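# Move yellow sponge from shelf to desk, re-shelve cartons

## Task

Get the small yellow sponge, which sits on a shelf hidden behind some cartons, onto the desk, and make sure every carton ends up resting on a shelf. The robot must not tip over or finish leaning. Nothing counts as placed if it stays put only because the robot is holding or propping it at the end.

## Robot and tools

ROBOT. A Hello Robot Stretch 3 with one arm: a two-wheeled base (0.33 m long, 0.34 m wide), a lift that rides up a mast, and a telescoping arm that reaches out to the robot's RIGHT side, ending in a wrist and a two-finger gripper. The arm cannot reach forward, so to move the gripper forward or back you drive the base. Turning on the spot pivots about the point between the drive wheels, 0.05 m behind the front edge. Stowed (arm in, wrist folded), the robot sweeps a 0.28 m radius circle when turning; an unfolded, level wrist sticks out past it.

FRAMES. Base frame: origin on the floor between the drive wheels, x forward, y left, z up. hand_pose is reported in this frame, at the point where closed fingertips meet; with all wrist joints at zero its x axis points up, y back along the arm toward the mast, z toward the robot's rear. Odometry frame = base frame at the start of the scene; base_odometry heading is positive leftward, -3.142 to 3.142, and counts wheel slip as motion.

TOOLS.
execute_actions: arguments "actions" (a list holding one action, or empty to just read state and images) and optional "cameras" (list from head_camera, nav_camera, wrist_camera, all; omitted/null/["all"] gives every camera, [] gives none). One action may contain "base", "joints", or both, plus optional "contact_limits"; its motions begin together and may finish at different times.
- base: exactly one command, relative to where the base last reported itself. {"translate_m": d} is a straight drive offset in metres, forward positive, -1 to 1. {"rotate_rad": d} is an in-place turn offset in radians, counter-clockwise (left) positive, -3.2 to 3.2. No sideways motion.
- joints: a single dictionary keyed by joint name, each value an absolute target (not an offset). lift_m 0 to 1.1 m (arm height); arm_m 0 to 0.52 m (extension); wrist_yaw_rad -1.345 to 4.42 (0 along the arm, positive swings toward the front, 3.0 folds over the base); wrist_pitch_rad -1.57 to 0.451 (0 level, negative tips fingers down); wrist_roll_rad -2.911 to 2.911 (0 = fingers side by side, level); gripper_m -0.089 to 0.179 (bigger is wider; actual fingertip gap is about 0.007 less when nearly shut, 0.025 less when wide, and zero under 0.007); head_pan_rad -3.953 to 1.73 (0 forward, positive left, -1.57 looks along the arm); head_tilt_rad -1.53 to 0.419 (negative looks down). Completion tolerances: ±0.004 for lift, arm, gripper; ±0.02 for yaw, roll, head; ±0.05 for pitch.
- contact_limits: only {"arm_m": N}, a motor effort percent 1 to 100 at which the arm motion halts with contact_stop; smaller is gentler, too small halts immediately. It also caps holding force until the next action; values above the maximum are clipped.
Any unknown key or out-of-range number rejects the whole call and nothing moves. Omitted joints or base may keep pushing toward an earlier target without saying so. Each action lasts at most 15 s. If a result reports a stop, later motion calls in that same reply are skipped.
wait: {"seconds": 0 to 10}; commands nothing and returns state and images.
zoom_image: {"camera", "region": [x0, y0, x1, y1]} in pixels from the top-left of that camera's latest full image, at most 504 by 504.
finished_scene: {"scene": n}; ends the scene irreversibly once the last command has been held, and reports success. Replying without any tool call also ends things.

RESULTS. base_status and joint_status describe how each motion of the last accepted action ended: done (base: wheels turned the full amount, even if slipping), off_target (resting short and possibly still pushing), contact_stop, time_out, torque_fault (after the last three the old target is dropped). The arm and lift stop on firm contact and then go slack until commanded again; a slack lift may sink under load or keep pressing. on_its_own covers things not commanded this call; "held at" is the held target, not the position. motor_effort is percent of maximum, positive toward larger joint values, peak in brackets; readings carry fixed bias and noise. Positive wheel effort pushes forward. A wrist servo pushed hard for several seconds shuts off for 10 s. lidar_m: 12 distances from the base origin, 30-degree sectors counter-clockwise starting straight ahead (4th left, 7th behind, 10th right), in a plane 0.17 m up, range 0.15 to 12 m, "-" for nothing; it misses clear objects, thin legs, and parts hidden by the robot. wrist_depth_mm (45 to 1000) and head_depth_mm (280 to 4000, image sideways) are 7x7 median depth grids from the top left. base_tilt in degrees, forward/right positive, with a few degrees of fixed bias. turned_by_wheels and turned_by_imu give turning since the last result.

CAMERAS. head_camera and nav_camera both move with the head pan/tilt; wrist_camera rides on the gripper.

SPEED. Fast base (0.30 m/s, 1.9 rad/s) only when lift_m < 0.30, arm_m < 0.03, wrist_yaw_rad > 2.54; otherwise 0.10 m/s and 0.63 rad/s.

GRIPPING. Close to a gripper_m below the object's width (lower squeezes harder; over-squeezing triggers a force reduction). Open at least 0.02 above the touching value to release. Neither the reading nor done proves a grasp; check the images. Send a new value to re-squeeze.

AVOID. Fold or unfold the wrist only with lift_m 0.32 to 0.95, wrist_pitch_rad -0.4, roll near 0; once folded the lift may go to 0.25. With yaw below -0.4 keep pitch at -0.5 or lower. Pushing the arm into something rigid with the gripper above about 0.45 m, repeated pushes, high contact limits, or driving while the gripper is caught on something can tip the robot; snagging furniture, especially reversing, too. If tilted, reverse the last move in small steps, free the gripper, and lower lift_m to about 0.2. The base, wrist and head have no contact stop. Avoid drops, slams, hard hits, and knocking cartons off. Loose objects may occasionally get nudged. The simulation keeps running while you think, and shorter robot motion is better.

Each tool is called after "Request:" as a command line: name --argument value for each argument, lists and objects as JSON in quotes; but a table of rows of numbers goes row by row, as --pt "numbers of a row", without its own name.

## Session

Request:
execute_actions --actions '[]'

Scene clock: 0.00 s.
base_odometry: x=+0.000 y=+0.000 heading=+0.000 (m, m, rad; odometry frame)
turned_by_wheels: +0.000 (rad since the last result)
turned_by_imu: +0.000 (rad since the last result)
base_tilt: forward=+1.3 right=+1.1 (deg)
lidar_m: 1.92 1.76 1.81 1.50 1.49 1.65 2.24 2.09 2.32 2.28 2.27 2.50
head_depth_mm: 2230 2503 2537 2554 2563 2579 2227 / 2228 2413 2429 2455 2478 2464 2249 / 2224 2335 2353 2348 1898 2350 2001 / 2196 2252 2265 2283 1893 2305 2242 / 2132 2183 2181 2197 1903 2208 2204 / 2079 2095 2104 2108 1930 2142 2142 / 1999 2021 2047 2043 1708 2085 2076
base_status: not commanded
joint_positions: lift_m=+0.304 arm_m=+0.001 wrist_yaw_rad=+2.881 wrist_pitch_rad=-0.317 wrist_roll_rad=-0.002 gripper_m=+0.037 head_pan_rad=-0.015 head_tilt_rad=+0.013
joint_status: not commanded
motor_effort: left_wheel=+0 right_wheel=+0 lift_m=+37 arm_m=+0 wrist_yaw_rad=+0 wrist_pitch_rad=+10 wrist_roll_rad=+0 gripper_m=+0 head_pan_rad=+0 head_tilt_rad=+2 (%)
hand_pose: x=+0.0396 y=+0.0823 z=+0.3400 quat_wxyz=(+0.202, +0.706, +0.020, +0.679) (m; base frame)
wrist_depth_mm: - - - - - - - / - - - - - - - / - - - - - - - / - 962 974 962 963 950 929 / 755 762 748 753 740 742 743 / 618 - 619 597 632 597 613 / 515 - 496 508 494 507 513
pictures: head_camera (sideways: a quarter turn clockwise sets it upright), nav_camera (sideways: a quarter turn counterclockwise sets it upright), wrist_camera
Images, in order (width x height): head_camera 896x504, nav_camera 672x504, wrist_camera 644x364.

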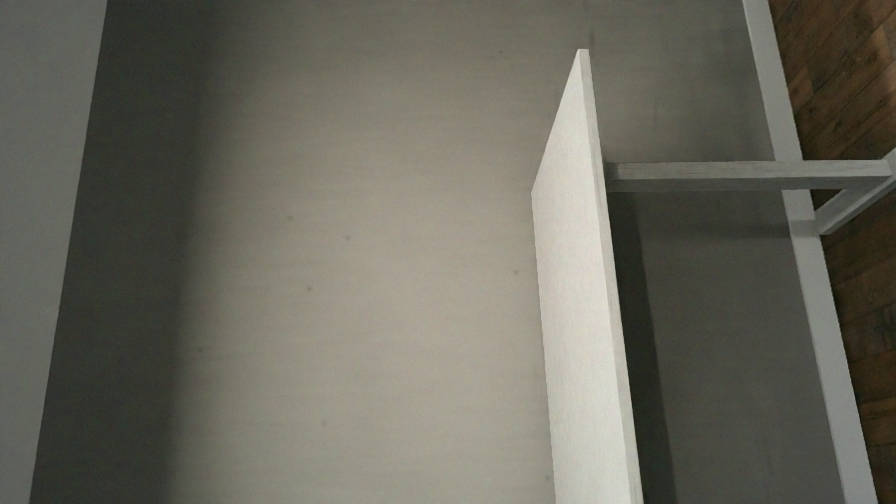

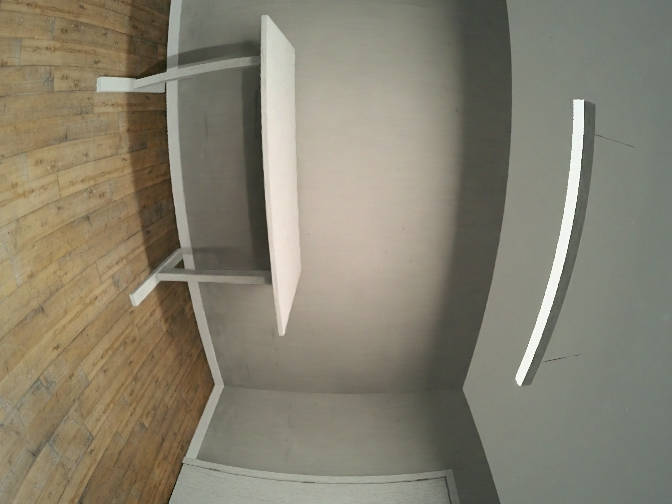

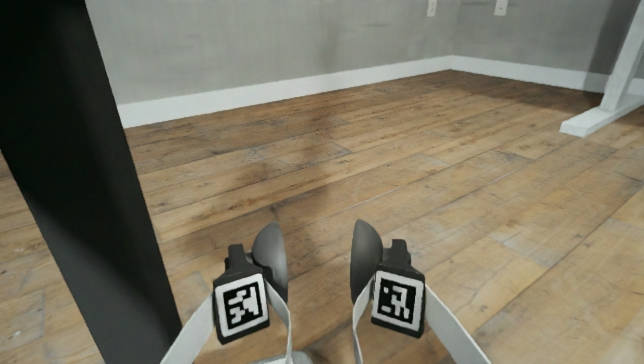

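Request:
execute_actions --actions '[{"joints":{"head_pan_rad":-2.6,"head_tilt_rad":-0.2,"lift_m":0.28,"wrist_pitch_rad":-0.4}}]' --cameras '["head_camera","nav_camera"]'

Scene clock: 5.20 s.
base_odometry: x=+0.000 y=+0.000 heading=+0.000 (m, m, rad; odometry frame)
turned_by_wheels: +0.000 (rad since the last result)
turned_by_imu: +0.001 (rad since the last result)
base_tilt: forward=+1.1 right=+1.1 (deg)
lidar_m: 1.92 1.75 1.81 1.50 1.49 1.65 2.24 2.09 2.32 2.28 2.27 2.50
head_depth_mm: 2166 2262 2303 2473 2555 2167 1672 / 2211 2296 2434 2496 2580 2170 1672 / 2281 2393 2481 2611 2705 2182 1687 / 2328 2423 2543 2662 2756 2173 1680 / 2393 2468 2584 2712 2801 2191 1688 / 2393 2273 2308 2435 2609 2203 1695 / 2435 2580 2416 2791 2907 2204 1697
base_status: not commanded
joint_positions: lift_m=+0.280 arm_m=+0.001 wrist_yaw_rad=+2.881 wrist_pitch_rad=-0.414 wrist_roll_rad=-0.002 gripper_m=+0.037 head_pan_rad=-2.593 head_tilt_rad=-0.197
joint_status: all done
motor_effort: left_wheel=-1(0) right_wheel=+0(1) lift_m=+22(31) arm_m=+0(0) wrist_yaw_rad=-1(1) wrist_pitch_rad=+9(9) wrist_roll_rad=+0(0) gripper_m=+0(0) head_pan_rad=-4(46) head_tilt_rad=-1(14) (%)
hand_pose: x=+0.0368 y=+0.0716 z=+0.2940 quat_wxyz=(+0.235, +0.704, +0.055, +0.668) (m; base frame)
wrist_depth_mm: - - - - - - - / - - - - - - - / - - 989 - - 998 986 / 747 762 764 759 764 742 765 / 620 - 618 604 603 598 605 / 517 - 537 505 521 521 515 / 456 - - 447 427 443 430
pictures: head_camera (sideways: a quarter turn clockwise sets it upright), nav_camera (sideways: a quarter turn counterclockwise sets it upright)
Images, in order (width x height): head_camera 896x504, nav_camera 672x504.

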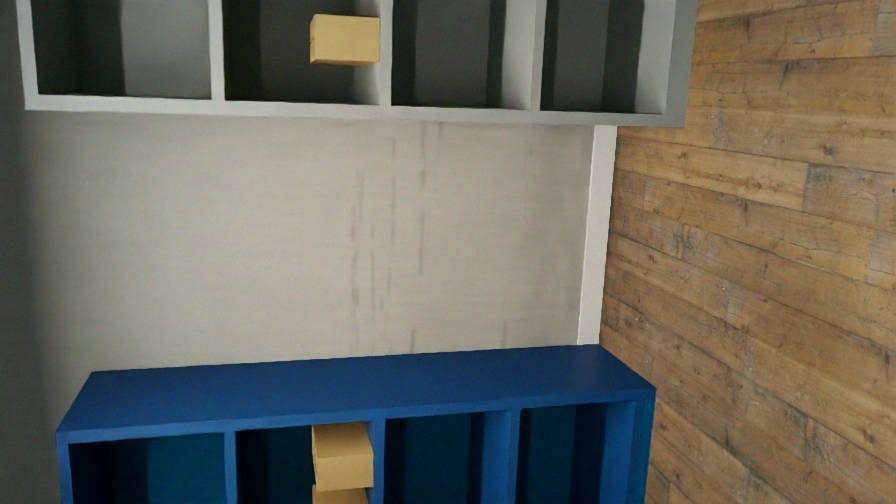

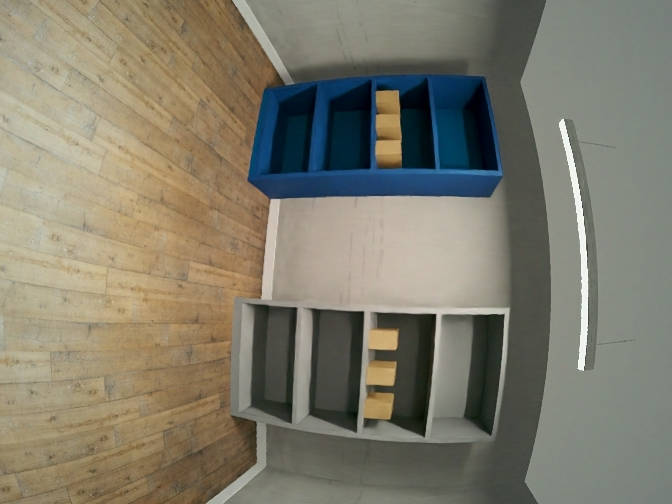

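Request:
execute_actions --actions '[{"base":{"translate_m":-1.0},"joints":{"head_pan_rad":-2.9,"head_tilt_rad":-0.3}}]' --cameras '["head_camera"]'

Scene clock: 19.73 s.
base_odometry: x=-1.000 y=+0.000 heading=+0.000 (m, m, rad; odometry frame)
turned_by_wheels: +0.000 (rad since the last result)
turned_by_imu: -0.003 (rad since the last result)
base_tilt: forward=+1.1 right=+1.0 (deg)
lidar_m: 2.92 2.64 1.40 1.16 1.15 1.28 1.24 1.22 1.75 2.48 2.60 2.88
head_depth_mm: 1095 1134 1217 1262 1374 1759 1505 / 1382 1471 1259 1605 1439 1665 1496 / 1385 1486 1175 1688 1492 1780 1480 / 1374 1473 1275 1672 1504 1785 1475 / 1367 1457 1155 1661 1505 1729 1482 / 1363 1450 1285 1649 1517 1750 1461 / 1346 1442 1143 1542 1454 1544 1447
base_status: done
joint_positions: lift_m=+0.280 arm_m=+0.001 wrist_yaw_rad=+2.881 wrist_pitch_rad=-0.415 wrist_roll_rad=-0.002 gripper_m=+0.037 head_pan_rad=-2.893 head_tilt_rad=-0.297
joint_status: all done
motor_effort: left_wheel=+0(7) right_wheel=+0(5) lift_m=+22(22) arm_m=+0(0) wrist_yaw_rad=+0(1) wrist_pitch_rad=+9(9) wrist_roll_rad=+0(0) gripper_m=+0(0) head_pan_rad=-4(31) head_tilt_rad=-1(9) (%)
hand_pose: x=+0.0368 y=+0.0714 z=+0.2937 quat_wxyz=(+0.235, +0.704, +0.055, +0.668) (m; base frame)
wrist_depth_mm: - - - - - - - / - - - - - - - / - - 979 995 958 982 - / 747 751 760 751 757 763 751 / 600 - 604 609 606 612 605 / 513 - 535 512 521 513 512 / 457 - - 446 434 442 442
pictures: head_camera (sideways: a quarter turn clockwise sets it upright)
Images, in order (width x height): head_camera 896x504.

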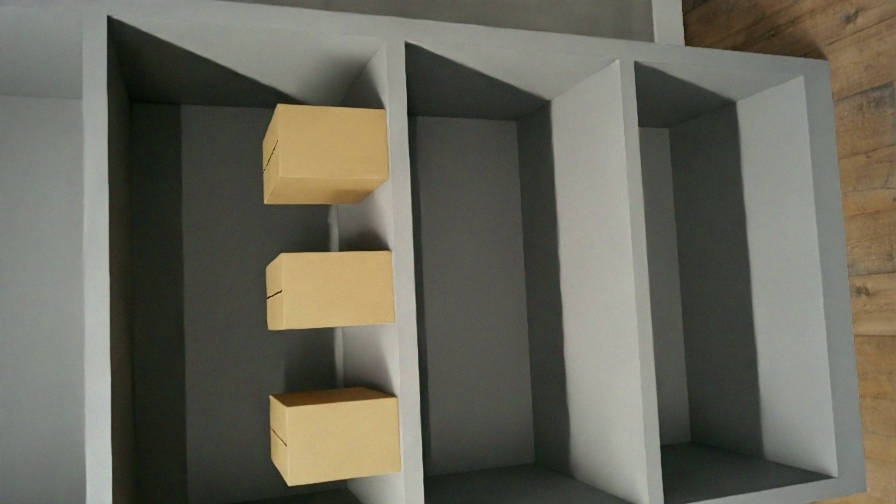

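Request:
execute_actions --actions '[{"base":{"rotate_rad":0.115},"joints":{"lift_m":0.36,"gripper_m":0.0}}]' --cameras '[]'

Request:
execute_actions --actions '[{"base":{"translate_m":-0.675},"joints":{"lift_m":0.96,"wrist_yaw_rad":0.0}}]' --cameras '[]'

Request:
execute_actions --actions '[{"base":{"rotate_rad":-1.365},"joints":{"wrist_pitch_rad":0.0,"head_pan_rad":-1.57,"head_tilt_rad":-0.5}}]'

Scene clock: 29.00 s.
base_odometry: x=-1.000 y=+0.000 heading=+0.115 (m, m, rad; odometry frame)
turned_by_wheels: +0.115 (rad since the last result)
turned_by_imu: +0.115 (rad since the last result)
base_tilt: forward=+1.3 right=+1.1 (deg)
lidar_m: 2.92 2.20 1.31 1.15 1.15 1.36 1.24 1.21 1.75 2.48 2.60 3.04
head_depth_mm: 1349 1449 1137 1553 1452 1655 1459 / 1356 1471 1259 1656 1490 1782 1476 / 1355 1469 1158 1656 1498 1799 1481 / 1369 1474 1419 1663 1498 1806 1483 / 1377 1478 1165 1668 1509 1799 1491 / 1371 1475 1384 1483 1441 1588 1486 / 1088 1140 1209 1282 1776 1858 1527
base_status: done
joint_positions: lift_m=+0.360 arm_m=+0.001 wrist_yaw_rad=+2.881 wrist_pitch_rad=-0.416 wrist_roll_rad=-0.002 gripper_m=+0.000 head_pan_rad=-2.893 head_tilt_rad=-0.297
joint_status: all done
motor_effort: left_wheel=-1(6) right_wheel=+2(8) lift_m=+50(52) arm_m=+0(0) wrist_yaw_rad=+0(0) wrist_pitch_rad=+10(10) wrist_roll_rad=+0(0) gripper_m=-3(79) head_pan_rad=-4(4) head_tilt_rad=-1(1) (%)
hand_pose: x=+0.0367 y=+0.0714 z=+0.3727 quat_wxyz=(+0.235, +0.704, +0.055, +0.668) (m; base frame)
wrist_depth_mm: - - - - - - - / - - - - - - - / - - - - - - - / 922 914 923 938 902 886 901 / 732 - 743 753 719 725 724 / 624 - 611 - 595 616 621 / 536 526 - 529 537 528 528
pictures: none
No camera images: the call's "cameras" was empty. Leave "cameras" out to get every camera's image.

Scene clock: 36.70 s.
base_odometry: x=-1.671 y=-0.077 heading=+0.115 (m, m, rad; odometry frame)
turned_by_wheels: +0.000 (rad since the last result)
turned_by_imu: -0.001 (rad since the last result)
base_tilt: forward=+1.2 right=+1.2 (deg)
lidar_m: 3.30 1.92 1.14 1.00 1.00 0.58 0.64 0.95 0.73 1.55 2.76 3.25
head_depth_mm: 674 856 890 503 537 - - / 667 854 884 502 538 1084 899 / 660 858 903 801 587 1089 901 / 652 860 910 920 616 1092 904 / 644 862 890 514 545 1096 906 / 637 863 894 510 546 1089 909 / 630 866 919 520 567 1102 911
base_status: done
joint_positions: lift_m=+0.960 arm_m=+0.001 wrist_yaw_rad=+0.003 wrist_pitch_rad=-0.416 wrist_roll_rad=-0.002 gripper_m=+0.000 head_pan_rad=-2.893 head_tilt_rad=-0.297
joint_status: all done
motor_effort: left_wheel=-1(5) right_wheel=+2(1) lift_m=+50(51) arm_m=+0(0) wrist_yaw_rad=-2(3) wrist_pitch_rad=+10(10) wrist_roll_rad=+0(0) gripper_m=-2(2) head_pan_rad=-4(4) head_tilt_rad=-1(2) (%)
hand_pose: x=-0.0209 y=-0.3704 z=+0.9727 quat_wxyz=(+0.693, +0.147, -0.691, -0.145) (m; base frame)
wrist_depth_mm: - - - - - - 876 / - - - - - - 412 / - - - - - - 439 / - - - - - - 494 / - - - - - - 556 / - - - - - 665 657 / - - - - - 686 598
pictures: none
No camera images: the call's "cameras" was empty. Leave "cameras" out to get every camera's image.

Scene clock: 39.80 s.
base_odometry: x=-1.671 y=-0.077 heading=-1.250 (m, m, rad; odometry frame)
turned_by_wheels: -1.365 (rad since the last result)
turned_by_imu: -1.356 (rad since the last result)
base_tilt: forward=+1.2 right=+1.0 (deg)
lidar_m: 2.39 2.85 3.57 3.31 1.46 1.04 1.00 1.03 0.58 0.95 0.78 0.73
head_depth_mm: 805 817 500 557 962 - - / 803 591 498 553 1124 - - / 801 662 542 559 - - - / 798 875 839 616 - - 833 / 799 846 707 557 1128 923 833 / 797 609 494 547 1125 925 835 / 793 831 490 547 1120 924 836
base_status: done
joint_positions: lift_m=+0.960 arm_m=+0.001 wrist_yaw_rad=+0.002 wrist_pitch_rad=-0.024 wrist_roll_rad=-0.002 gripper_m=+0.000 head_pan_rad=-1.577 head_tilt_rad=-0.494
joint_status: all done
motor_effort: left_wheel=+1(4) right_wheel=-2(5) lift_m=+50(50) arm_m=+0(0) wrist_yaw_rad=-2(1) wrist_pitch_rad=+15(14) wrist_roll_rad=+0(0) gripper_m=-3(3) head_pan_rad=+3(47) head_tilt_rad=-2(13) (%)
hand_pose: x=-0.0210 y=-0.4013 z=+1.0680 quat_wxyz=(+0.708, +0.009, -0.706, -0.008) (m; base frame)
wrist_depth_mm: 652 669 677 683 685 485 331 / 383 254 674 687 263 404 332 / 261 261 350 709 271 275 332 / 321 269 342 557 278 417 334 / 376 280 331 455 288 341 339 / 283 280 287 - 287 287 291 / 456 783 795 806 836 469 340
pictures: head_camera (sideways: a quarter turn clockwise sets it upright), nav_camera (sideways: a quarter turn counterclockwise sets it upright), wrist_camera
Images, in order (width x height): head_camera 896x504, nav_camera 672x504, wrist_camera 644x364.

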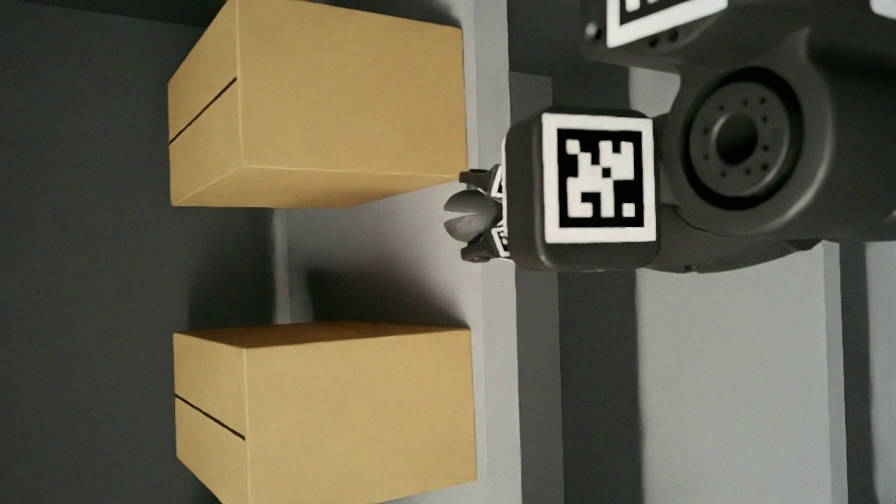

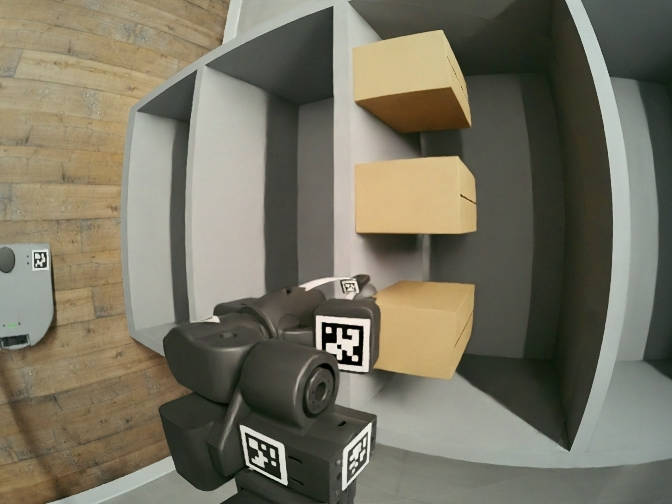

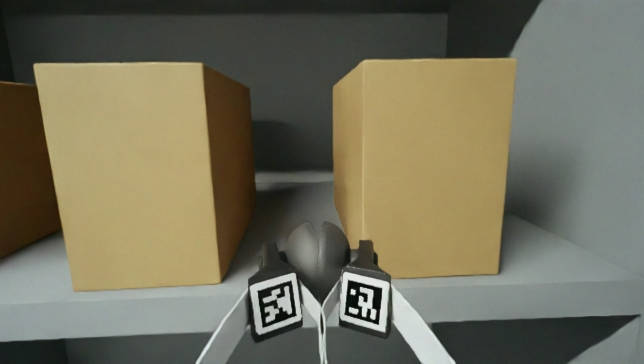

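Request:
execute_actions --actions '[{"base":{"translate_m":0.04},"joints":{"arm_m":0.06}}]' --cameras '[]'

Request:
execute_actions --actions '[{"joints":{"arm_m":0.31},"contact_limits":{"arm_m":25}}]' --cameras '["wrist_camera","head_camera"]'

Scene clock: 47.10 s.
base_odometry: x=-1.658 y=-0.115 heading=-1.250 (m, m, rad; odometry frame)
turned_by_wheels: +0.000 (rad since the last result)
turned_by_imu: +0.001 (rad since the last result)
base_tilt: forward=+1.1 right=+1.1 (deg)
lidar_m: 2.35 2.80 3.55 3.30 1.52 1.09 1.04 1.07 0.61 0.95 0.72 0.70
head_depth_mm: 804 586 498 537 - - - / 801 591 511 542 - - 1170 / 800 850 745 655 - - 1170 / 797 869 836 630 - 916 1162 / 797 604 494 545 1131 918 832 / 792 610 490 544 1123 920 834 / 792 855 756 594 1096 923 835
base_status: done
joint_positions: lift_m=+0.960 arm_m=+0.060 wrist_yaw_rad=+0.002 wrist_pitch_rad=-0.024 wrist_roll_rad=-0.002 gripper_m=+0.000 head_pan_rad=-1.577 head_tilt_rad=-0.494
joint_status: all done
motor_effort: left_wheel=+1(5) right_wheel=-2(5) lift_m=+50(51) arm_m=+6(9) wrist_yaw_rad=-1(2) wrist_pitch_rad=+14(15) wrist_roll_rad=+0(0) gripper_m=-3(2) head_pan_rad=+3(3) head_tilt_rad=-2(2) (%)
hand_pose: x=-0.0210 y=-0.4602 z=+1.0681 quat_wxyz=(+0.708, +0.009, -0.706, -0.008) (m; base frame)
wrist_depth_mm: 587 590 614 618 621 519 356 / 194 197 201 633 256 205 207 / 201 203 207 663 261 210 217 / 207 208 213 651 263 217 221 / 273 215 218 450 265 223 230 / 277 221 226 - 242 231 236 / 223 222 218 220 223 226 228
pictures: none
No camera images: the call's "cameras" was empty. Leave "cameras" out to get every camera's image.

Scene clock: 50.17 s.
base_odometry: x=-1.658 y=-0.115 heading=-1.250 (m, m, rad; odometry frame)
turned_by_wheels: +0.000 (rad since the last result)
turned_by_imu: +0.001 (rad since the last result)
base_tilt: forward=+1.1 right=+1.1 (deg)
lidar_m: 2.36 2.80 3.54 3.30 1.51 1.09 1.04 1.07 0.61 0.95 0.72 0.70
head_depth_mm: 804 585 - 555 1053 912 827 / 803 590 - 558 1124 914 828 / 801 856 - 558 1130 923 827 / 797 872 836 557 1124 916 835 / 794 604 494 546 1128 923 834 / 795 609 491 543 1126 922 834 / 793 854 757 593 1103 926 837
base_status: not commanded
joint_positions: lift_m=+0.960 arm_m=+0.310 wrist_yaw_rad=+0.001 wrist_pitch_rad=-0.023 wrist_roll_rad=-0.002 gripper_m=+0.000 head_pan_rad=-1.577 head_tilt_rad=-0.494
joint_status: all done
motor_effort: left_wheel=+2(1) right_wheel=-1(2) lift_m=+50(50) arm_m=+6(11) wrist_yaw_rad=-2(2) wrist_pitch_rad=+14(15) wrist_roll_rad=+0(0) gripper_m=-2(2) head_pan_rad=+3(3) head_tilt_rad=-2(2) (%)
contact_limits: arm_m 25 (drawing in: default 30, maximum 49; extending or still: default 41, maximum 67)
hand_pose: x=-0.0211 y=-0.7102 z=+1.0682 quat_wxyz=(+0.708, +0.009, -0.706, -0.008) (m; base frame)
wrist_depth_mm: - 102 369 375 375 120 83 / - 101 382 388 386 121 84 / - 99 392 395 391 122 84 / - 98 402 409 407 123 85 / - 97 353 413 344 124 85 / - 96 183 - 206 124 86 / - 96 182 209 199 126 86
pictures: head_camera (sideways: a quarter turn clockwise sets it upright), wrist_camera
Images, in order (width x height): head_camera 896x504, wrist_camera 644x364.

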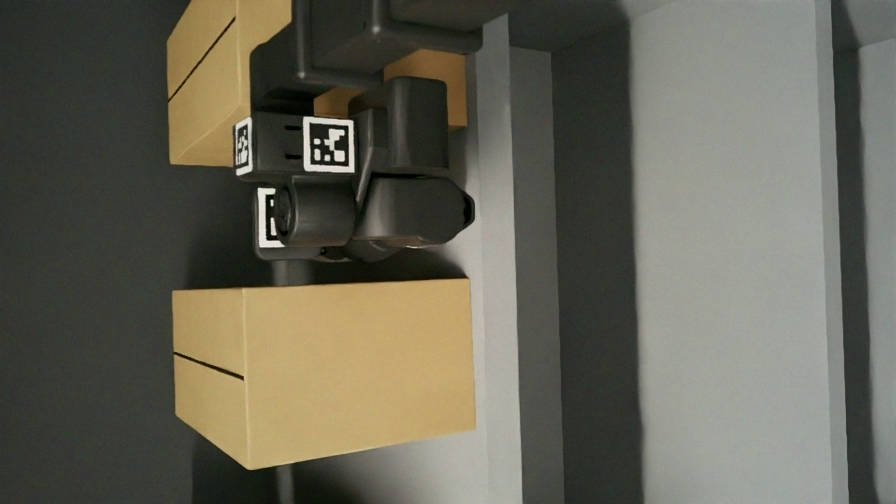

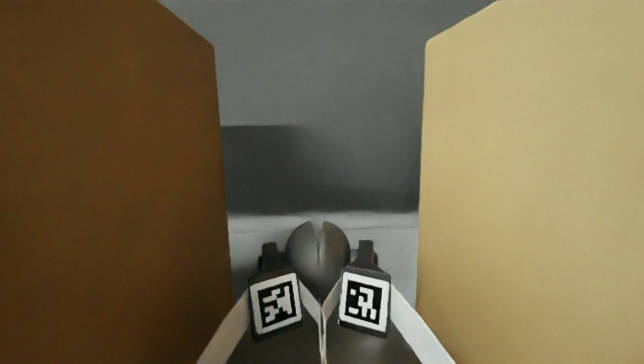

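Request:
execute_actions --actions '[{"base":{"translate_m":0.135}}]' --cameras '["wrist_camera","head_camera"]'

Scene clock: 57.87 s.
base_odometry: x=-1.615 y=-0.243 heading=-1.250 (m, m, rad; odometry frame)
turned_by_wheels: +0.000 (rad since the last result)
turned_by_imu: +0.002 (rad since the last result)
base_tilt: forward=+1.2 right=+1.0 (deg)
lidar_m: 2.22 2.66 3.50 3.30 1.71 1.23 1.17 1.20 0.69 0.95 0.61 1.33
head_depth_mm: 799 852 - 559 1123 913 824 / 798 872 - 557 1121 915 828 / 798 868 - 554 1130 915 826 / 796 843 511 548 1121 919 831 / 793 603 495 544 1119 921 834 / 790 608 495 547 1097 925 835 / 789 615 485 538 1068 927 815
base_status: done
joint_positions: lift_m=+0.960 arm_m=+0.310 wrist_yaw_rad=+0.001 wrist_pitch_rad=-0.023 wrist_roll_rad=-0.002 gripper_m=+0.000 head_pan_rad=-1.577 head_tilt_rad=-0.494
joint_status: not commanded
motor_effort: left_wheel=+1(3) right_wheel=+0(5) lift_m=+50(50) arm_m=+5(6) wrist_yaw_rad=-1(2) wrist_pitch_rad=+14(14) wrist_roll_rad=+0(0) gripper_m=-2(3) head_pan_rad=+4(4) head_tilt_rad=-2(2) (%)
hand_pose: x=-0.0211 y=-0.7102 z=+1.0682 quat_wxyz=(+0.708, +0.009, -0.706, -0.008) (m; base frame)
wrist_depth_mm: - 63 122 371 375 377 382 / - 63 121 383 391 396 398 / - 64 119 388 393 405 397 / - 64 118 404 410 414 420 / - 64 117 415 403 391 390 / - 63 102 - 281 281 261 / - 63 101 210 215 215 214
pictures: head_camera (sideways: a quarter turn clockwise sets it upright), wrist_camera
Images, in order (width x height): head_camera 896x504, wrist_camera 644x364.

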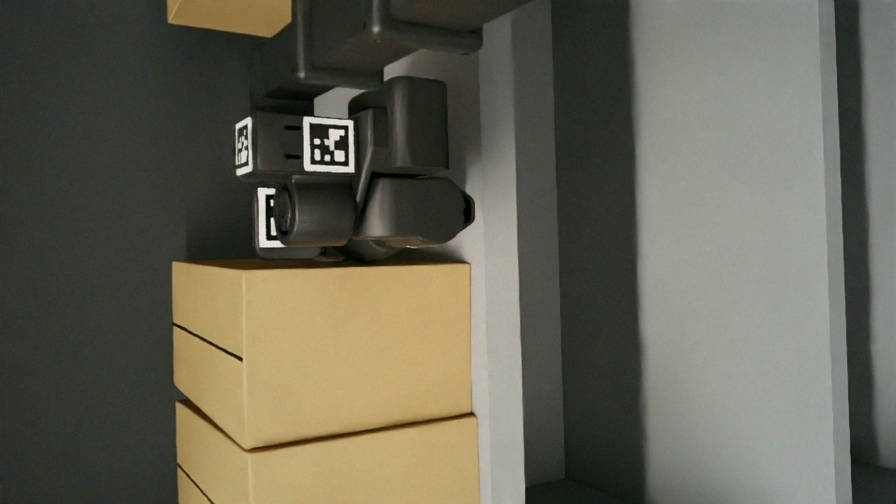

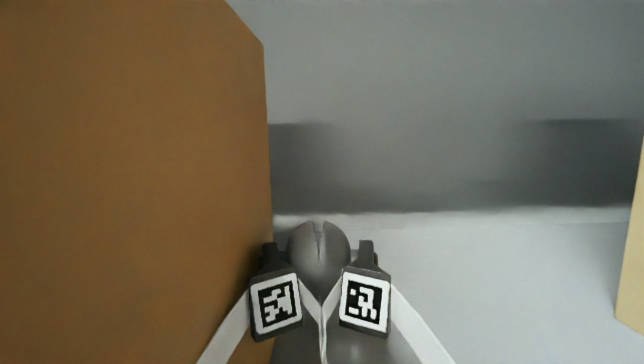

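Request:
execute_actions --actions '[{"base":{"translate_m":-0.07},"joints":{"arm_m":0.46},"contact_limits":{"arm_m":25}}]' --cameras '["wrist_camera"]'

Request:
execute_actions --actions '[{"joints":{"wrist_yaw_rad":0.45}}]' --cameras '["wrist_camera","head_camera"]'

Scene clock: 67.97 s.
base_odometry: x=-1.637 y=-0.177 heading=-1.250 (m, m, rad; odometry frame)
turned_by_wheels: +0.000 (rad since the last result)
turned_by_imu: +0.001 (rad since the last result)
base_tilt: forward=+1.3 right=+1.1 (deg)
lidar_m: 2.29 2.74 3.55 3.29 1.61 1.15 1.10 1.14 0.64 0.95 0.66 1.33
head_depth_mm: 804 587 - 560 1085 911 829 / 799 851 741 585 1127 915 828 / 801 849 707 586 1130 917 832 / 797 857 790 589 1130 921 832 / 796 845 745 567 1124 922 834 / 794 607 497 547 1123 926 834 / 790 614 494 548 1101 927 836
base_status: done
joint_positions: lift_m=+0.960 arm_m=+0.460 wrist_yaw_rad=+0.001 wrist_pitch_rad=-0.023 wrist_roll_rad=-0.002 gripper_m=+0.000 head_pan_rad=-1.577 head_tilt_rad=-0.494
joint_status: all done
motor_effort: left_wheel=+0(1) right_wheel=-1(5) lift_m=+50(50) arm_m=+5(1) wrist_yaw_rad=-1(1) wrist_pitch_rad=+14(14) wrist_roll_rad=+0(0) gripper_m=-2(3) head_pan_rad=+3(3) head_tilt_rad=-2(2) (%)
contact_limits: arm_m 25 (drawing in: default 30, maximum 49; extending or still: default 41, maximum 67)
hand_pose: x=-0.0211 y=-0.8602 z=+1.0683 quat_wxyz=(+0.708, +0.009, -0.706, -0.008) (m; base frame)
wrist_depth_mm: 226 226 229 231 234 236 239 / 231 231 235 236 240 245 247 / 235 241 240 245 246 251 256 / 243 247 251 251 255 257 259 / 252 257 259 258 262 266 269 / 259 261 261 - 269 270 275 / 225 221 209 209 216 213 214
pictures: wrist_camera
Images, in order (width x height): wrist_camera 644x364.

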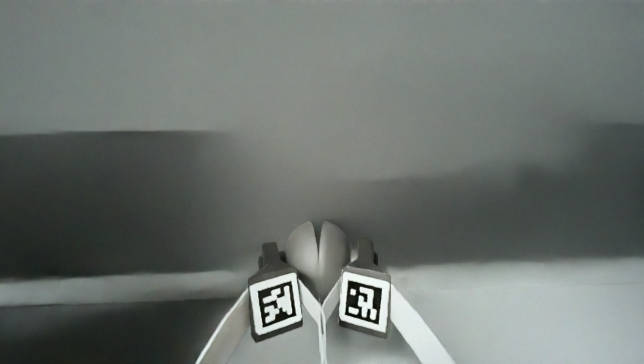

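Scene clock: 69.07 s.
base_odometry: x=-1.637 y=-0.177 heading=-1.250 (m, m, rad; odometry frame)
turned_by_wheels: +0.000 (rad since the last result)
turned_by_imu: +0.000 (rad since the last result)
base_tilt: forward=+1.1 right=+1.2 (deg)
lidar_m: 2.29 2.74 3.54 3.29 1.61 1.15 1.10 1.14 0.64 0.95 0.66 1.33
head_depth_mm: 803 586 - 561 1090 915 828 / 798 849 739 585 1124 913 827 / 800 849 743 587 1124 916 826 / 797 857 - 588 1130 919 830 / 794 856 709 566 1126 922 831 / 792 609 498 546 1117 925 833 / 790 612 490 543 1104 925 836
base_status: not commanded
joint_positions: lift_m=+0.960 arm_m=+0.460 wrist_yaw_rad=+0.446 wrist_pitch_rad=-0.023 wrist_roll_rad=-0.002 gripper_m=+0.000 head_pan_rad=-1.577 head_tilt_rad=-0.494
joint_status: all done
motor_effort: left_wheel=+1(0) right_wheel=-1(0) lift_m=+50(50) arm_m=+5(5) wrist_yaw_rad=+3(2) wrist_pitch_rad=+14(14) wrist_roll_rad=+0(0) gripper_m=-2(2) head_pan_rad=+4(4) head_tilt_rad=-2(2) (%)
hand_pose: x=+0.0889 y=-0.8352 z=+1.0683 quat_wxyz=(+0.692, +0.164, -0.687, +0.148) (m; base frame)
wrist_depth_mm: - 70 291 262 237 215 197 / - 70 301 269 244 220 201 / - 71 307 273 246 226 205 / - 72 315 286 257 233 213 / - 73 328 292 263 238 216 / - 73 263 - 263 245 222 / - 74 202 208 214 212 215
pictures: head_camera (sideways: a quarter turn clockwise sets it upright), wrist_camera
Images, in order (width x height): head_camera 896x504, wrist_camera 644x364.

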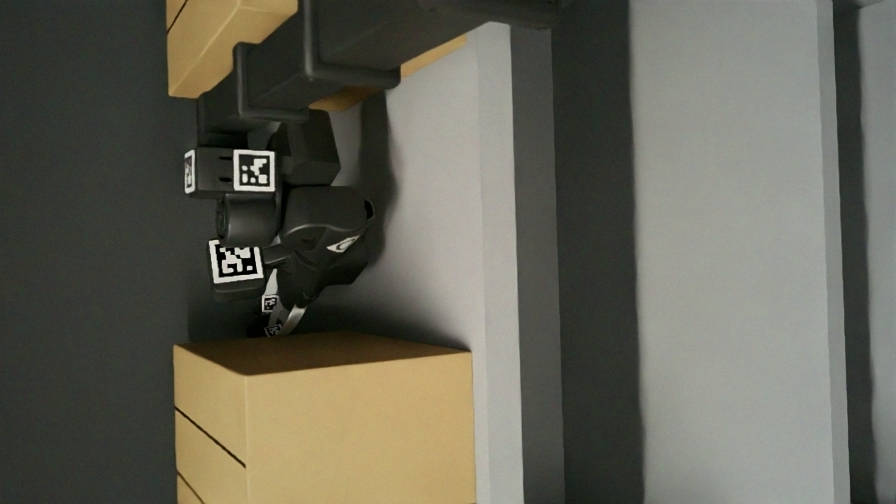

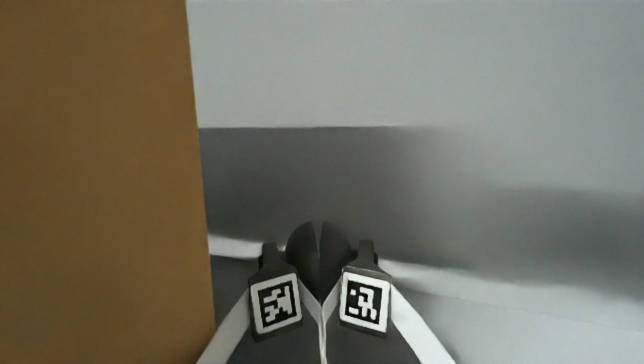

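Request:
execute_actions --actions '[{"joints":{"wrist_yaw_rad":0.75,"arm_m":0.52},"contact_limits":{"arm_m":25}}]' --cameras '["wrist_camera","head_camera"]'

Scene clock: 74.57 s.
base_odometry: x=-1.637 y=-0.177 heading=-1.250 (m, m, rad; odometry frame)
turned_by_wheels: +0.000 (rad since the last result)
turned_by_imu: +0.001 (rad since the last result)
base_tilt: forward=+1.4 right=+0.9 (deg)
lidar_m: 2.29 2.74 3.54 3.29 1.61 1.15 1.10 1.13 0.64 0.95 0.66 1.33
head_depth_mm: 803 585 - 560 1105 912 825 / 799 841 745 584 1123 910 827 / 800 845 742 587 1126 913 830 / 794 854 745 589 1125 918 829 / 793 854 790 589 1122 923 833 / 791 830 490 534 1123 922 835 / 790 613 471 520 1105 926 838
base_status: not commanded
joint_positions: lift_m=+0.960 arm_m=+0.520 wrist_yaw_rad=+0.747 wrist_pitch_rad=-0.023 wrist_roll_rad=-0.002 gripper_m=+0.000 head_pan_rad=-1.577 head_tilt_rad=-0.494
joint_status: all done
motor_effort: left_wheel=+0(1) right_wheel=+0(1) lift_m=+51(50) arm_m=+6(4) wrist_yaw_rad=+2(3) wrist_pitch_rad=+14(14) wrist_roll_rad=+0(0) gripper_m=-3(2) head_pan_rad=+3(3) head_tilt_rad=-2(1) (%)
contact_limits: arm_m 25 (drawing in: default 30, maximum 49; extending or still: default 41, maximum 67)
hand_pose: x=+0.1523 y=-0.8522 z=+1.0683 quat_wxyz=(+0.662, +0.265, -0.654, +0.251) (m; base frame)
wrist_depth_mm: 309 366 331 264 215 185 159 / 313 372 347 271 221 187 163 / 322 375 364 278 229 192 167 / 328 386 381 289 233 196 169 / 335 379 375 294 238 201 173 / 296 290 287 - 239 205 176 / 222 220 211 208 216 205 180
pictures: head_camera (sideways: a quarter turn clockwise sets it upright), wrist_camera
Images, in order (width x height): head_camera 896x504, wrist_camera 644x364.

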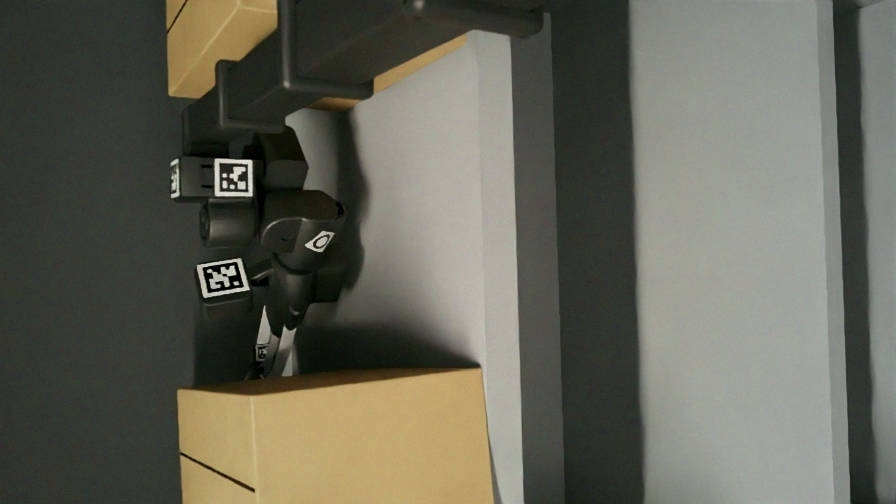

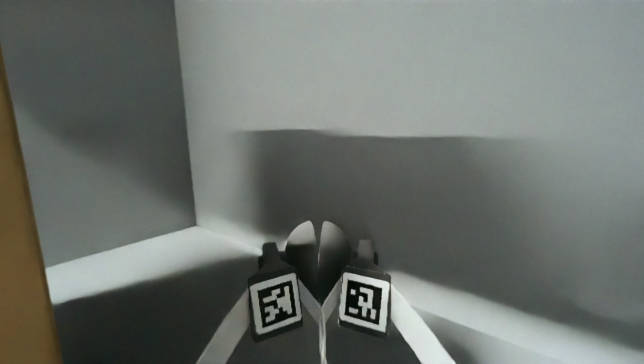

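Request:
execute_actions --actions '[{"joints":{"wrist_yaw_rad":0.45,"arm_m":0.46}}]' --cameras '[]'

Request:
execute_actions --actions '[{"joints":{"wrist_yaw_rad":0.0,"arm_m":0.0,"head_pan_rad":-1.2,"head_tilt_rad":-0.6}}]'

Scene clock: 82.17 s.
base_odometry: x=-1.637 y=-0.177 heading=-1.250 (m, m, rad; odometry frame)
turned_by_wheels: +0.000 (rad since the last result)
turned_by_imu: +0.001 (rad since the last result)
base_tilt: forward=+1.3 right=+1.2 (deg)
lidar_m: 2.29 2.73 3.55 3.32 1.60 1.15 1.10 1.14 0.64 0.95 0.66 1.33
head_depth_mm: 801 589 - 560 1103 913 825 / 799 850 741 585 1124 917 828 / 797 851 723 588 1127 916 831 / 797 854 - 588 1129 918 829 / 796 863 792 591 1121 920 834 / 792 833 492 534 1121 926 831 / 791 613 470 521 1104 924 836
base_status: not commanded
joint_positions: lift_m=+0.960 arm_m=+0.460 wrist_yaw_rad=+0.453 wrist_pitch_rad=-0.023 wrist_roll_rad=-0.002 gripper_m=+0.000 head_pan_rad=-1.577 head_tilt_rad=-0.494
joint_status: all done
motor_effort: left_wheel=+1(1) right_wheel=-1(0) lift_m=+50(50) arm_m=-5(6) wrist_yaw_rad=-3(2) wrist_pitch_rad=+14(14) wrist_roll_rad=+0(0) gripper_m=-2(2) head_pan_rad=+4(3) head_tilt_rad=-2(2) (%)
hand_pose: x=+0.0904 y=-0.8352 z=+1.0683 quat_wxyz=(+0.692, +0.167, -0.686, +0.151) (m; base frame)
wrist_depth_mm: 367 339 292 260 234 213 196 / 378 352 306 270 241 219 203 / 383 359 316 278 248 225 206 / 397 376 324 286 257 230 210 / 394 383 340 293 261 235 216 / 290 291 286 - 262 243 221 / 151 222 211 209 215 214 213
pictures: none
No camera images: the call's "cameras" was empty. Leave "cameras" out to get every camera's image.

Scene clock: 86.73 s.
base_odometry: x=-1.637 y=-0.177 heading=-1.250 (m, m, rad; odometry frame)
turned_by_wheels: +0.000 (rad since the last result)
turned_by_imu: +0.001 (rad since the last result)
base_tilt: forward=+1.2 right=+1.2 (deg)
lidar_m: 2.29 2.73 3.53 3.31 1.61 1.16 1.10 1.13 0.64 0.95 0.66 1.33
head_depth_mm: 778 838 653 554 1039 - - / 789 480 580 1108 1011 849 1170 / 795 464 510 1138 1013 871 1174 / 822 474 527 1183 1016 892 1172 / 805 503 565 1089 1017 1209 1203 / 704 514 588 871 941 1018 1197 / 618 646 649 745 858 1421 1248
base_status: not commanded
joint_positions: lift_m=+0.960 arm_m=+0.001 wrist_yaw_rad=+0.001 wrist_pitch_rad=-0.023 wrist_roll_rad=-0.002 gripper_m=+0.000 head_pan_rad=-1.207 head_tilt_rad=-0.592
joint_status: all done
motor_effort: left_wheel=+1(0) right_wheel=-1(1) lift_m=+50(51) arm_m=-6(5) wrist_yaw_rad=-2(2) wrist_pitch_rad=+14(14) wrist_roll_rad=+0(0) gripper_m=-2(2) head_pan_rad=+3(29) head_tilt_rad=-2(11) (%)
hand_pose: x=-0.0211 y=-0.4017 z=+1.0683 quat_wxyz=(+0.708, +0.009, -0.706, -0.008) (m; base frame)
wrist_depth_mm: 629 651 661 664 673 663 454 / 233 243 685 683 676 273 266 / 239 248 705 718 463 272 270 / 246 254 579 722 473 282 283 / 252 263 382 455 389 289 294 / 258 267 291 - 285 281 285 / 271 740 798 797 823 647 451
pictures: head_camera (sideways: a quarter turn clockwise sets it upright), nav_camera (sideways: a quarter turn counterclockwise sets it upright), wrist_camera
Images, in order (width x height): head_camera 896x504, nav_camera 672x504, wrist_camera 644x364.

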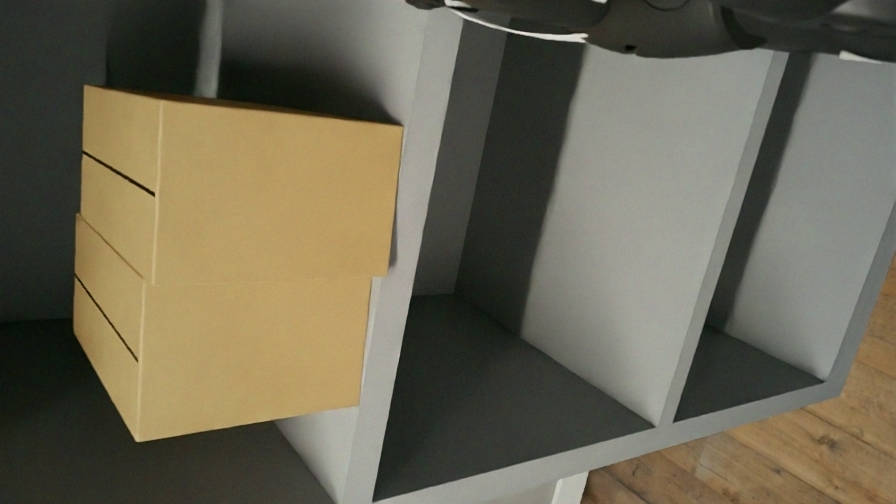

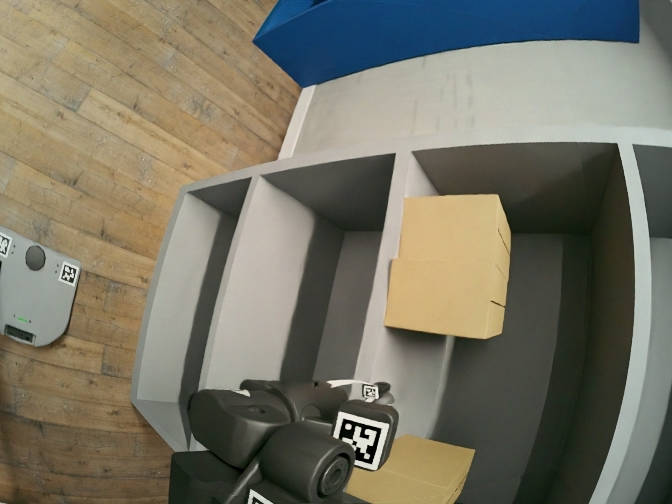

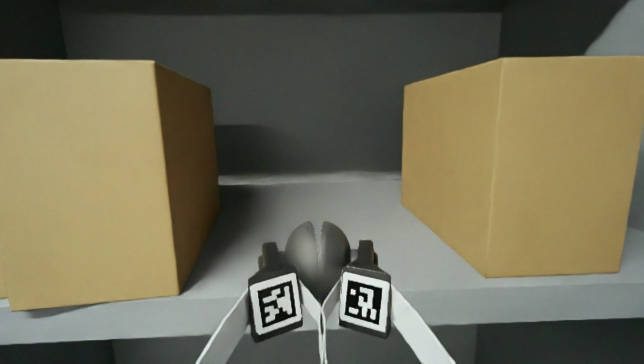

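Request:
execute_actions --actions '[{"base":{"translate_m":0.21},"joints":{"arm_m":0.02}}]' --cameras '[]'

Request:
execute_actions --actions '[{"joints":{"arm_m":0.11},"contact_limits":{"arm_m":25}}]' --cameras '["head_camera","wrist_camera"]'

Scene clock: 95.97 s.
base_odometry: x=-1.571 y=-0.376 heading=-1.250 (m, m, rad; odometry frame)
turned_by_wheels: +0.000 (rad since the last result)
turned_by_imu: +0.002 (rad since the last result)
base_tilt: forward=+1.1 right=+1.0 (deg)
lidar_m: 2.09 2.52 3.37 3.31 1.91 1.37 1.31 0.79 0.85 0.94 0.54 1.25
head_depth_mm: 756 442 479 526 1038 846 1142 / 784 447 491 547 1014 847 1164 / 713 769 629 967 1016 868 1170 / 534 588 605 697 839 872 1125 / 447 493 558 652 1421 1411 1247 / 920 1032 1166 1342 1579 1454 1251 / 958 1077 1223 1411 1635 1451 1251
base_status: done
joint_positions: lift_m=+0.960 arm_m=+0.020 wrist_yaw_rad=+0.001 wrist_pitch_rad=-0.023 wrist_roll_rad=-0.002 gripper_m=+0.000 head_pan_rad=-1.207 head_tilt_rad=-0.592
joint_status: all done
motor_effort: left_wheel=+1(5) right_wheel=-1(5) lift_m=+50(50) arm_m=+6(2) wrist_yaw_rad=-1(2) wrist_pitch_rad=+14(14) wrist_roll_rad=+0(0) gripper_m=-2(3) head_pan_rad=+4(4) head_tilt_rad=-3(3) (%)
hand_pose: x=-0.0211 y=-0.4202 z=+1.0683 quat_wxyz=(+0.708, +0.009, -0.706, -0.008) (m; base frame)
wrist_depth_mm: 337 512 635 641 636 677 665 / 324 216 225 212 220 674 491 / 334 222 230 220 231 690 423 / 331 230 238 228 236 678 427 / 328 235 245 234 244 403 388 / 293 245 250 - 252 281 283 / 249 248 252 255 261 259 266
pictures: none
No camera images: the call's "cameras" was empty. Leave "cameras" out to get every camera's image.

Scene clock: 97.87 s.
base_odometry: x=-1.571 y=-0.376 heading=-1.250 (m, m, rad; odometry frame)
turned_by_wheels: +0.000 (rad since the last result)
turned_by_imu: +0.000 (rad since the last result)
base_tilt: forward=+1.1 right=+1.2 (deg)
lidar_m: 2.09 2.52 3.35 3.30 1.92 1.37 1.31 0.79 0.85 0.94 0.54 1.25
head_depth_mm: 755 447 489 530 1008 846 1123 / 784 454 499 547 1010 848 1168 / 714 782 631 972 1010 869 1176 / 535 589 607 697 836 872 1127 / 446 492 557 651 1424 1420 1245 / 919 1032 1167 1345 1575 1453 1245 / 956 1071 1219 1414 1633 1456 1253
base_status: not commanded
joint_positions: lift_m=+0.960 arm_m=+0.110 wrist_yaw_rad=+0.001 wrist_pitch_rad=-0.023 wrist_roll_rad=-0.002 gripper_m=+0.000 head_pan_rad=-1.207 head_tilt_rad=-0.592
joint_status: all done
motor_effort: left_wheel=+1(1) right_wheel=-1(1) lift_m=+50(50) arm_m=+6(5) wrist_yaw_rad=-2(1) wrist_pitch_rad=+14(14) wrist_roll_rad=+0(1) gripper_m=-2(3) head_pan_rad=+4(3) head_tilt_rad=-3(2) (%)
contact_limits: arm_m 25 (drawing in: default 30, maximum 49; extending or still: default 41, maximum 67)
hand_pose: x=-0.0211 y=-0.5102 z=+1.0683 quat_wxyz=(+0.708, +0.009, -0.706, -0.008) (m; base frame)
wrist_depth_mm: 221 142 151 562 560 577 570 / 140 144 151 165 171 579 600 / 143 148 155 170 175 604 598 / 146 151 160 175 180 536 422 / 151 156 163 179 186 369 385 / 154 160 168 - 193 264 279 / 160 165 173 194 198 206 215
pictures: head_camera (sideways: a quarter turn clockwise sets it upright), wrist_camera
Images, in order (width x height): head_camera 896x504, wrist_camera 644x364.

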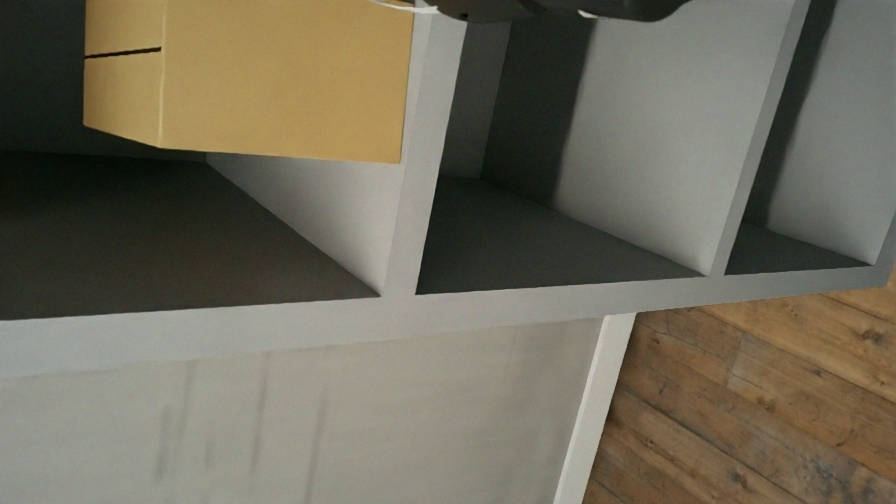

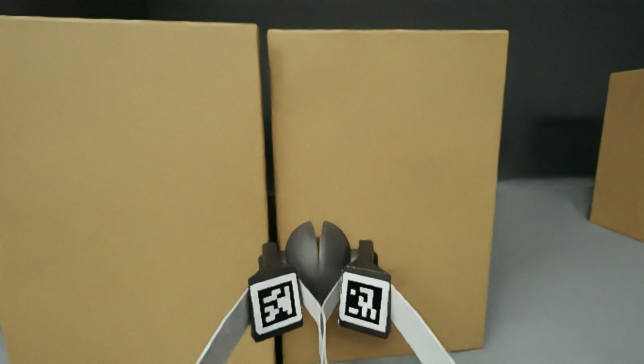

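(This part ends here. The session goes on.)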